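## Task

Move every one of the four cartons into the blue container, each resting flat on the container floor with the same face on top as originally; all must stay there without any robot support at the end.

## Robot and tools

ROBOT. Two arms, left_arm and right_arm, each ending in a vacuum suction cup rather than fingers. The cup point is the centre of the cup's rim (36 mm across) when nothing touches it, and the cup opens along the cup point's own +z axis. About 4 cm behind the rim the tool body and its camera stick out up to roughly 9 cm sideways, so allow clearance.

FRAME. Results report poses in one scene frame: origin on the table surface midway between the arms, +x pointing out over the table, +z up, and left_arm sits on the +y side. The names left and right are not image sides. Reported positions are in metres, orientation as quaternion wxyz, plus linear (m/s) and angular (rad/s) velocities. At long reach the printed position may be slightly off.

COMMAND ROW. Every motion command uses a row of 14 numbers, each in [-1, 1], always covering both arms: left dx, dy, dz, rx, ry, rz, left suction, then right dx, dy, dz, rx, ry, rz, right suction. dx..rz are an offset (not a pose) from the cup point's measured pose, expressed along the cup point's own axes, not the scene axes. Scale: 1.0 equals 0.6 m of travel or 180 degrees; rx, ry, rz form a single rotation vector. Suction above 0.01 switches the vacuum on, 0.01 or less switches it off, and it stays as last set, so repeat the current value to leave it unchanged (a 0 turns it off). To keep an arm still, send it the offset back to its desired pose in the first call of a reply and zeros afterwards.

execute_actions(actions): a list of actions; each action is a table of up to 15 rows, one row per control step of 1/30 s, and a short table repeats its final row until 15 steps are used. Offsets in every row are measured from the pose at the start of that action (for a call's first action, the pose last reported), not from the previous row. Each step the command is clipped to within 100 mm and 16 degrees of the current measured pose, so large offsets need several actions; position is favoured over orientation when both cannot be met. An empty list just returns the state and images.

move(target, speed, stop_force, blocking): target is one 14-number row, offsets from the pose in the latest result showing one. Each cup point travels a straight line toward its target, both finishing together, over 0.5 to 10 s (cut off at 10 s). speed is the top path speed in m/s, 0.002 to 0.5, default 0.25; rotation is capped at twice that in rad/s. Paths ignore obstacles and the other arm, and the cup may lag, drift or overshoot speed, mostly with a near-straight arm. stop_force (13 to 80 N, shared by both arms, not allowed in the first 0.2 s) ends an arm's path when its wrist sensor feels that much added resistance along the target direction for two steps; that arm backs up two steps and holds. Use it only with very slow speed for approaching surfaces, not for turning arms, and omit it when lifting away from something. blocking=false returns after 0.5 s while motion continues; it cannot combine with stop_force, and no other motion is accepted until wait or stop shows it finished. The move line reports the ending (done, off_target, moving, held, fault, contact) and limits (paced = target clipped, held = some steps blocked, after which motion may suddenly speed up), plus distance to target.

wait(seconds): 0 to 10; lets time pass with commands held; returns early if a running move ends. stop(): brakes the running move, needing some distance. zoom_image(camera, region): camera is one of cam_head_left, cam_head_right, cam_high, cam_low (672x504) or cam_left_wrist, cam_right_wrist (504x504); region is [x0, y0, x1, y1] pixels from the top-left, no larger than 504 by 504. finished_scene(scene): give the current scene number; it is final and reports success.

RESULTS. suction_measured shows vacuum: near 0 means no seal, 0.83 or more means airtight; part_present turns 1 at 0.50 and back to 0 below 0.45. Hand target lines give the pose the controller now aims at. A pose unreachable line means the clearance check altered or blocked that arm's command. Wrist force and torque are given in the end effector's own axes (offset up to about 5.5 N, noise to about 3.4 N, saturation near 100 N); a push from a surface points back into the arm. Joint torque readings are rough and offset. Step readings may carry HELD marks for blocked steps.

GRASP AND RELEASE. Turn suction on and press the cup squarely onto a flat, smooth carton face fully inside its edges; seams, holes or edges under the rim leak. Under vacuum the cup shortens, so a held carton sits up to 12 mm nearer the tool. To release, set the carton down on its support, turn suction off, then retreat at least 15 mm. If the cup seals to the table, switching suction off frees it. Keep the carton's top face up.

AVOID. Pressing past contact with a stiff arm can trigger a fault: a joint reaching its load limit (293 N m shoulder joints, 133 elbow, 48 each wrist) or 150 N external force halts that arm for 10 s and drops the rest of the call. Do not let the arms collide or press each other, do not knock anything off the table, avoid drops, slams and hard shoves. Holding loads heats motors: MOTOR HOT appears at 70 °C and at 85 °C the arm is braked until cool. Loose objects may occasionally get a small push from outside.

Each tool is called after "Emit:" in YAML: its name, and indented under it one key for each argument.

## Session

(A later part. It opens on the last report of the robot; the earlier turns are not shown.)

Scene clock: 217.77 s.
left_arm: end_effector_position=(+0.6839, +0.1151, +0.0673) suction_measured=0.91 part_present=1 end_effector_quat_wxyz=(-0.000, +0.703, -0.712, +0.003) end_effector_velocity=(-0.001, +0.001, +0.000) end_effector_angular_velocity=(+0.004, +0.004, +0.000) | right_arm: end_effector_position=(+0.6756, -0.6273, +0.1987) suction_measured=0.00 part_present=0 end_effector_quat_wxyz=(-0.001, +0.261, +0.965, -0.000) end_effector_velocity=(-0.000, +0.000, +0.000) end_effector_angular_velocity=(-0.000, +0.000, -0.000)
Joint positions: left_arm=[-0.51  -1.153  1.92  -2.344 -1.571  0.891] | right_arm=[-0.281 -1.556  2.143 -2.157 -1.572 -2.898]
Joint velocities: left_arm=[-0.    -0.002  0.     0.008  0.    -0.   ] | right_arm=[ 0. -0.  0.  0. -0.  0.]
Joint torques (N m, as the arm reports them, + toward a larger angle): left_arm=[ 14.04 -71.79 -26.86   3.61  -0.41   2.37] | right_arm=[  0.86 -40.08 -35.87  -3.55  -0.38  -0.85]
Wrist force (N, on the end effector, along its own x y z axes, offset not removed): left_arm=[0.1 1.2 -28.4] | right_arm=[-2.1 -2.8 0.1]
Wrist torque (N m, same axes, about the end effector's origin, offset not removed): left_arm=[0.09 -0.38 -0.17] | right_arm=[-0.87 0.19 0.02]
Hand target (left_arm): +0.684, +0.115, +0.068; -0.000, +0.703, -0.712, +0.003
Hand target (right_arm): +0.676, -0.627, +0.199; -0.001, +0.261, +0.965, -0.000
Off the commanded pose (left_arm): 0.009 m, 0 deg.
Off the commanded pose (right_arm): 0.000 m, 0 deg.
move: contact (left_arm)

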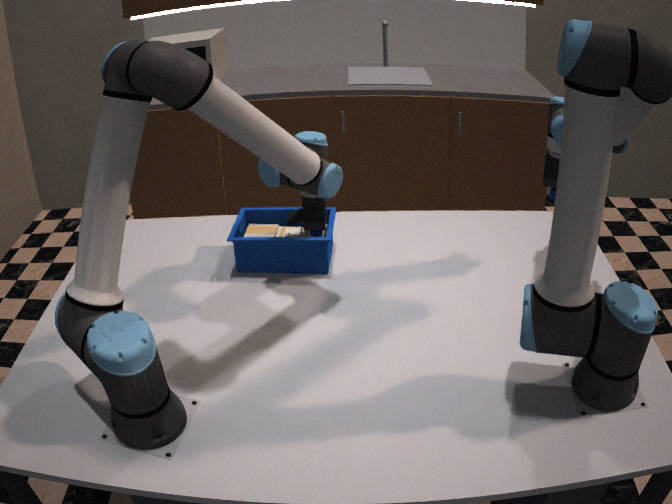

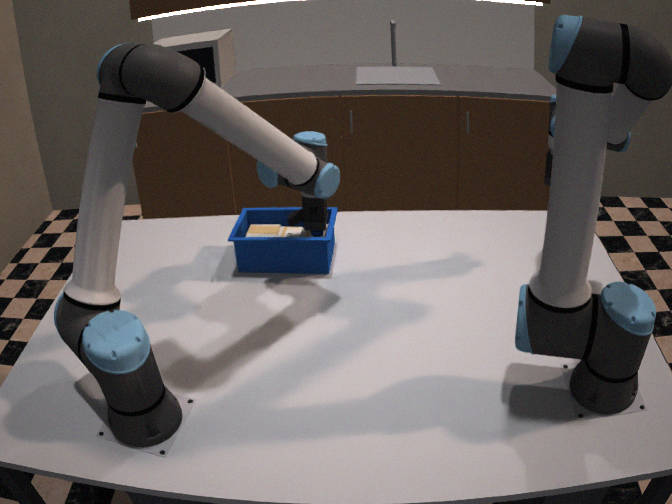

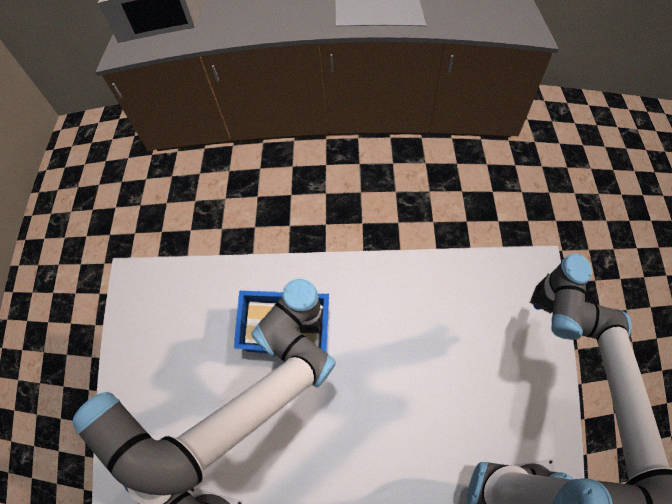

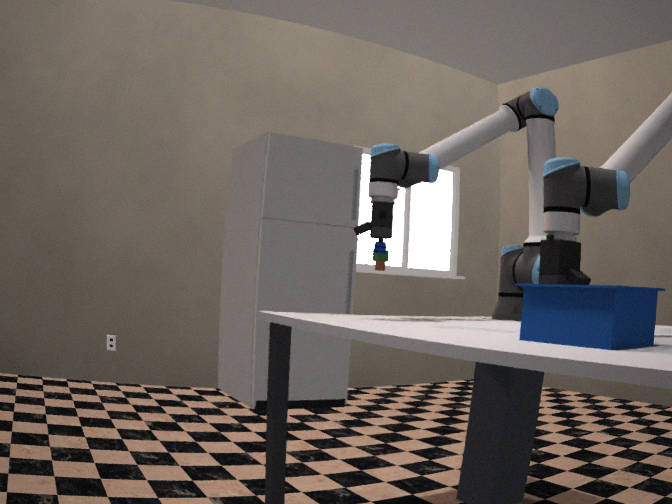

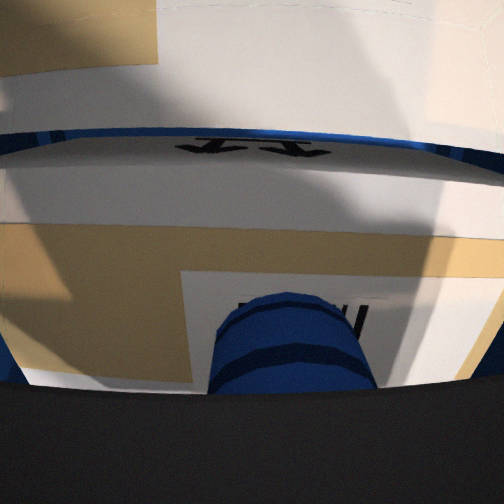

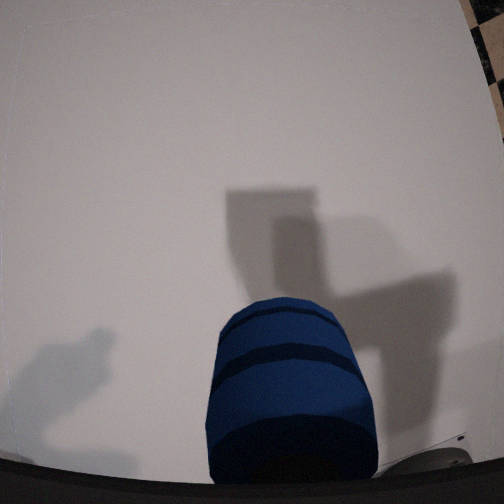

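Emit:
execute_actions:
  actions:
    - [[0,0,-0.002,0,0,0,0,0,0,0,0,0,0,0]]

Emit:
move:
  target: [0,0,-0.25,0,0,0,0,0,0,0,0,0,0,0]

Scene clock: 221.00 s.
left_arm: end_effector_position=(+0.6839, +0.1151, +0.0684) suction_measured=0.00 part_present=0 end_effector_quat_wxyz=(-0.000, +0.703, -0.712, +0.003) end_effector_velocity=(+0.001, -0.001, +0.001) end_effector_angular_velocity=(-0.003, -0.003, +0.000) | right_arm: end_effector_position=(+0.6756, -0.6273, +0.1987) suction_measured=0.00 part_present=0 end_effector_quat_wxyz=(-0.001, +0.261, +0.965, -0.000) end_effector_velocity=(+0.000, +0.000, +0.000) end_effector_angular_velocity=(+0.001, -0.000, +0.000)
Joint positions: left_arm=[-0.51  -1.154  1.919 -2.342 -1.571  0.891] | right_arm=[-0.281 -1.556  2.143 -2.157 -1.572 -2.898]
Joint velocities: left_arm=[-0.    -0.001 -0.    -0.003 -0.    -0.   ] | right_arm=[-0.    -0.    -0.     0.001  0.001 -0.   ]
Joint torques (N m, as the arm reports them, + toward a larger angle): left_arm=[  1.73 -85.02 -35.9    1.46  -0.4    1.96] | right_arm=[ -0.8  -41.77 -35.68  -4.09   0.03  -0.59]
Wrist force (N, on the end effector, along its own x y z axes, offset not removed): left_arm=[-1.7 -2.6 -12.2] | right_arm=[1.5 -3.5 0.2]
Wrist torque (N m, same axes, about the end effector's origin, offset not removed): left_arm=[-0.28 0.13 -0.20] | right_arm=[-0.71 -0.47 0.02]
Hand target (left_arm): +0.684, +0.115, +0.068; -0.000, +0.703, -0.712, +0.003
Hand target (right_arm): +0.676, -0.627, +0.199; -0.001, +0.261, +0.965, -0.000
Off the commanded pose (left_arm): 0.000 m, 0 deg.
Off the commanded pose (right_arm): 0.000 m, 0 deg.
Step readings (end_effector_position):
0: left_arm (+0.6838, +0.1152, +0.0676) | right_arm (+0.6756, -0.6273, +0.1987)
1: left_arm (+0.6838, +0.1152, +0.0676) | right_arm (+0.6756, -0.6273, +0.1987)
2: left_arm (+0.6839, +0.1151, +0.0677) | right_arm (+0.6756, -0.6273, +0.1987)
4: left_arm (+0.6839, +0.1151, +0.0681) | right_arm (+0.6756, -0.6273, +0.1987)
8: left_arm (+0.6839, +0.1151, +0.0684) | right_arm (+0.6756, -0.6273, +0.1987)
15: end_effector_position above

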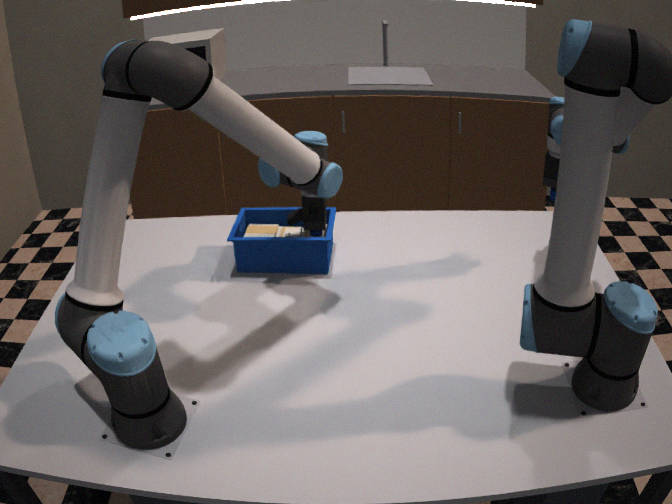

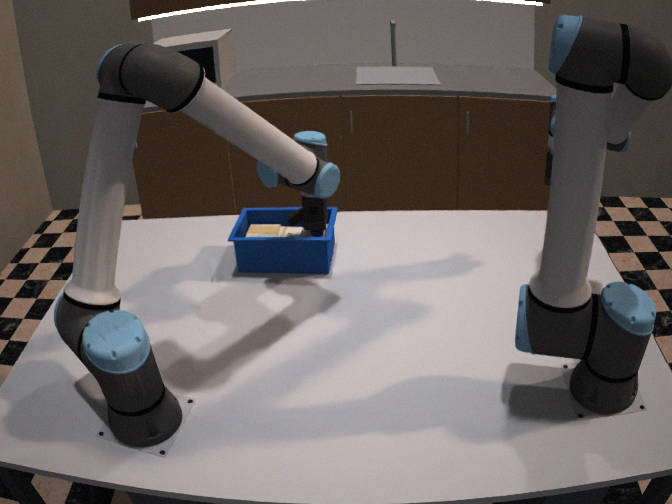

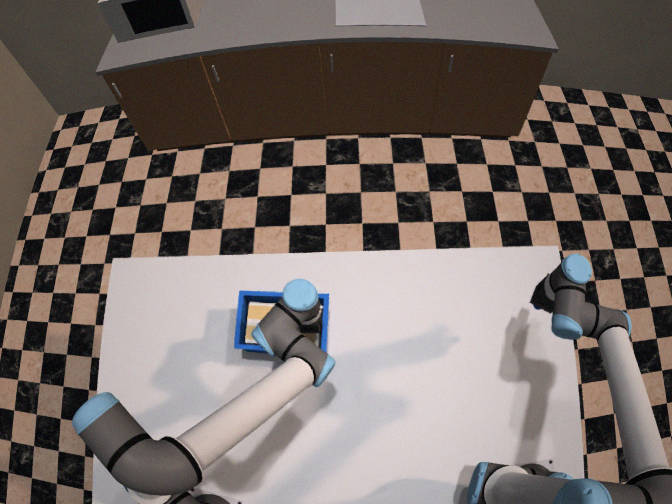

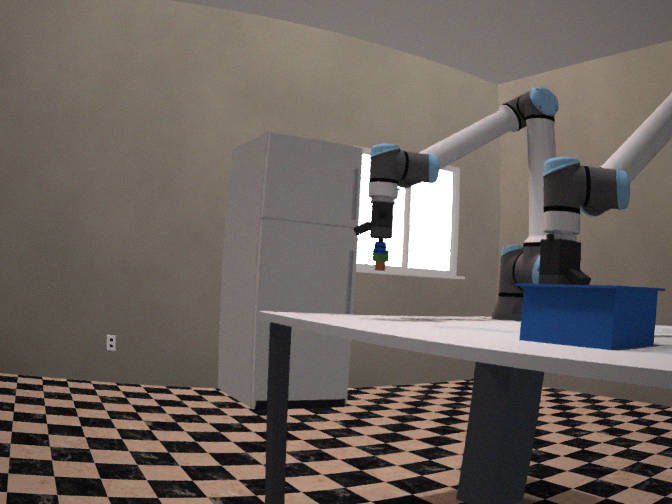

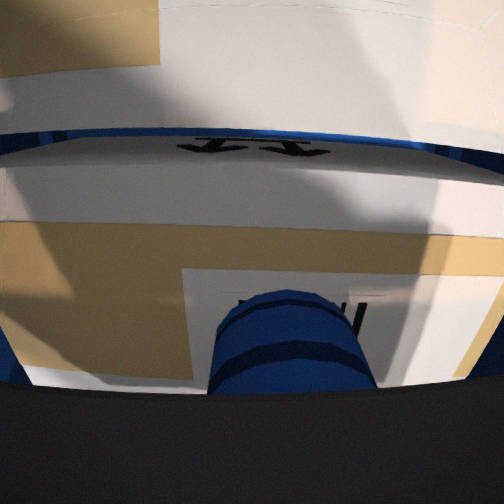

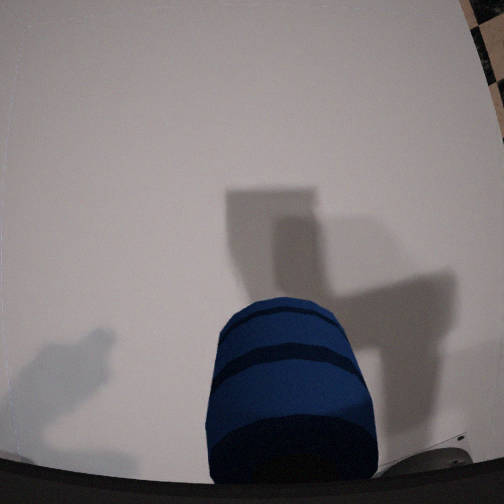

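Scene clock: 222.17 s.
left_arm: end_effector_position=(+0.6833, +0.1156, +0.2183) suction_measured=0.00 part_present=0 end_effector_quat_wxyz=(-0.000, +0.703, -0.712, +0.003) end_effector_velocity=(+0.000, -0.000, +0.002) end_effector_angular_velocity=(-0.001, -0.001, -0.000) | right_arm: end_effector_position=(+0.6756, -0.6273, +0.1987) suction_measured=0.00 part_present=0 end_effector_quat_wxyz=(-0.001, +0.261, +0.965, -0.000) end_effector_velocity=(+0.000, +0.000, +0.000) end_effector_angular_velocity=(-0.001, -0.001, -0.001)
Joint positions: left_arm=[-0.51  -1.307  1.813 -2.083 -1.571  0.891] | right_arm=[-0.281 -1.556  2.143 -2.157 -1.572 -2.898]
Joint velocities: left_arm=[-0.    -0.001 -0.002  0.002  0.     0.   ] | right_arm=[ 0.001 -0.     0.    -0.001 -0.     0.001]
Joint torques (N m, as the arm reports them, + toward a larger angle): left_arm=[ -9.49 -89.24 -50.11  -0.27  -0.93  -2.57] | right_arm=[  2.38 -41.35 -34.23  -4.11   0.41  -0.56]
Wrist force (N, on the end effector, along its own x y z axes, offset not removed): left_arm=[1.7 0.2 2.1] | right_arm=[-0.8 -3.3 -0.1]
Wrist torque (N m, same axes, about the end effector's origin, offset not removed): left_arm=[0.09 -0.49 -0.13] | right_arm=[-0.78 -0.02 -0.01]
Hand target (left_arm): +0.683, +0.116, +0.218; -0.000, +0.703, -0.712, +0.003
Hand target (right_arm): +0.676, -0.627, +0.199; -0.001, +0.261, +0.965, -0.000
Off the commanded pose (left_arm): 0.000 m, 0 deg.
Off the commanded pose (right_arm): 0.000 m, 0 deg.
move: done

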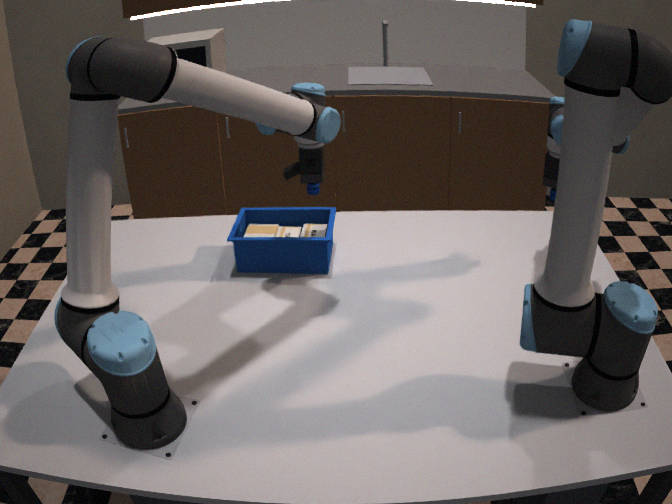

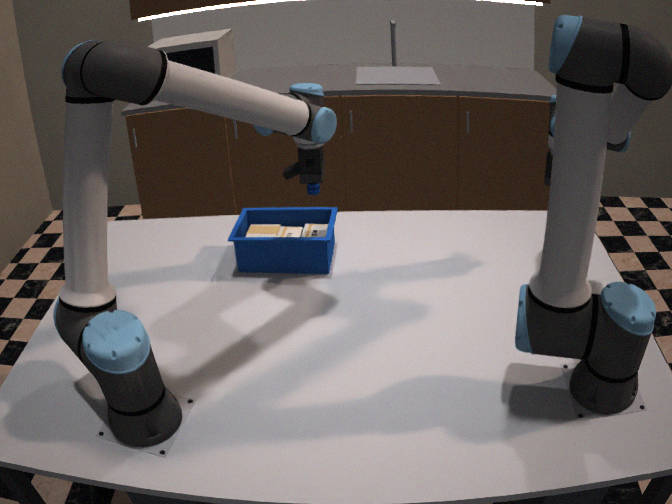

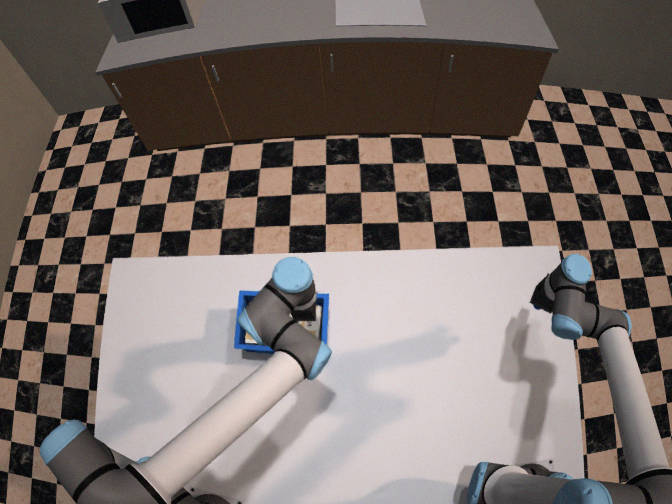

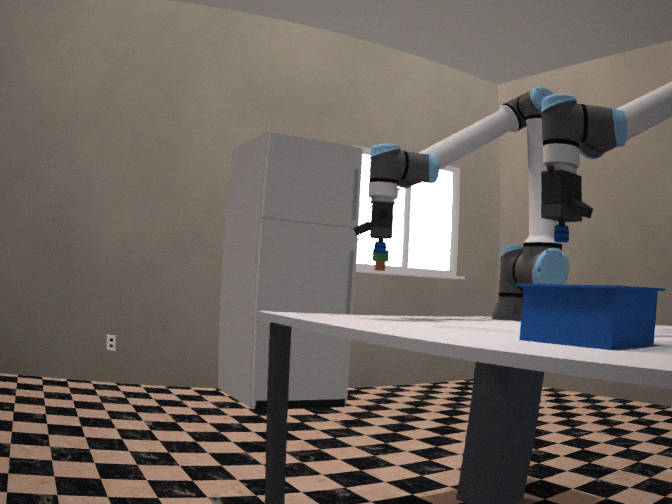

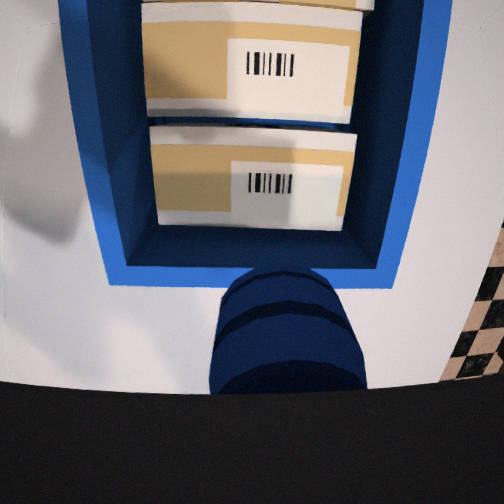

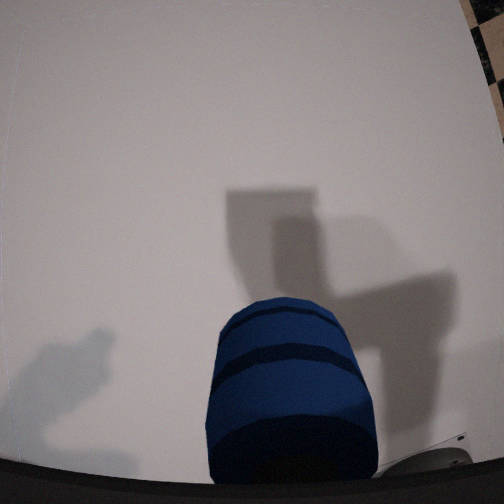

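Emit:
zoom_image:
  camera: "cam_head_left"
  region: [220,195,350,285]

Emit:
zoom_image:
  camera: "cam_left_wrist"
  region: [90,0,420,300]

Region (220, 195, 350, 285) of cam_head_left's 672x504 image, scaled by 3.877, with more detail than that image has; it fills the top 349 rows of this view, and the rest is white.

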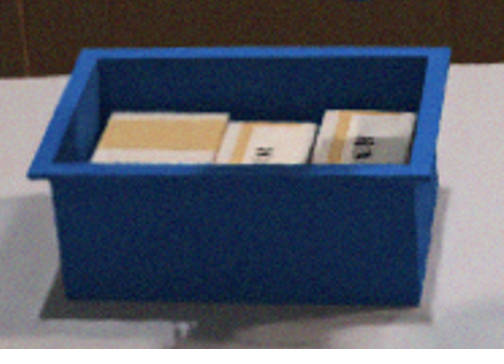

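Region (90, 0, 420, 300) of cam_left_wrist's 504x504 image, scaled by 1.527, with more detail than that image has; it fills the top 458 rows of this view, and the rest is white.

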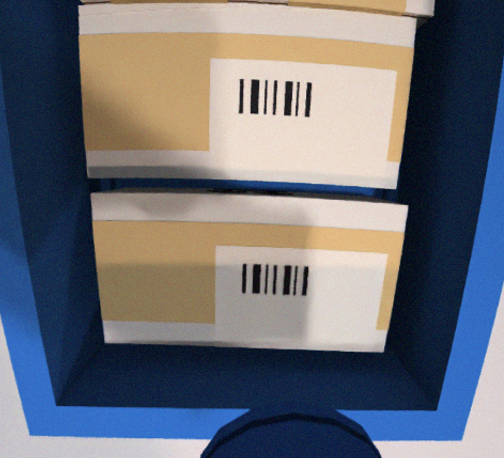

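Emit:
finished_scene:
  scene: 2

The scene is finished: the task was done.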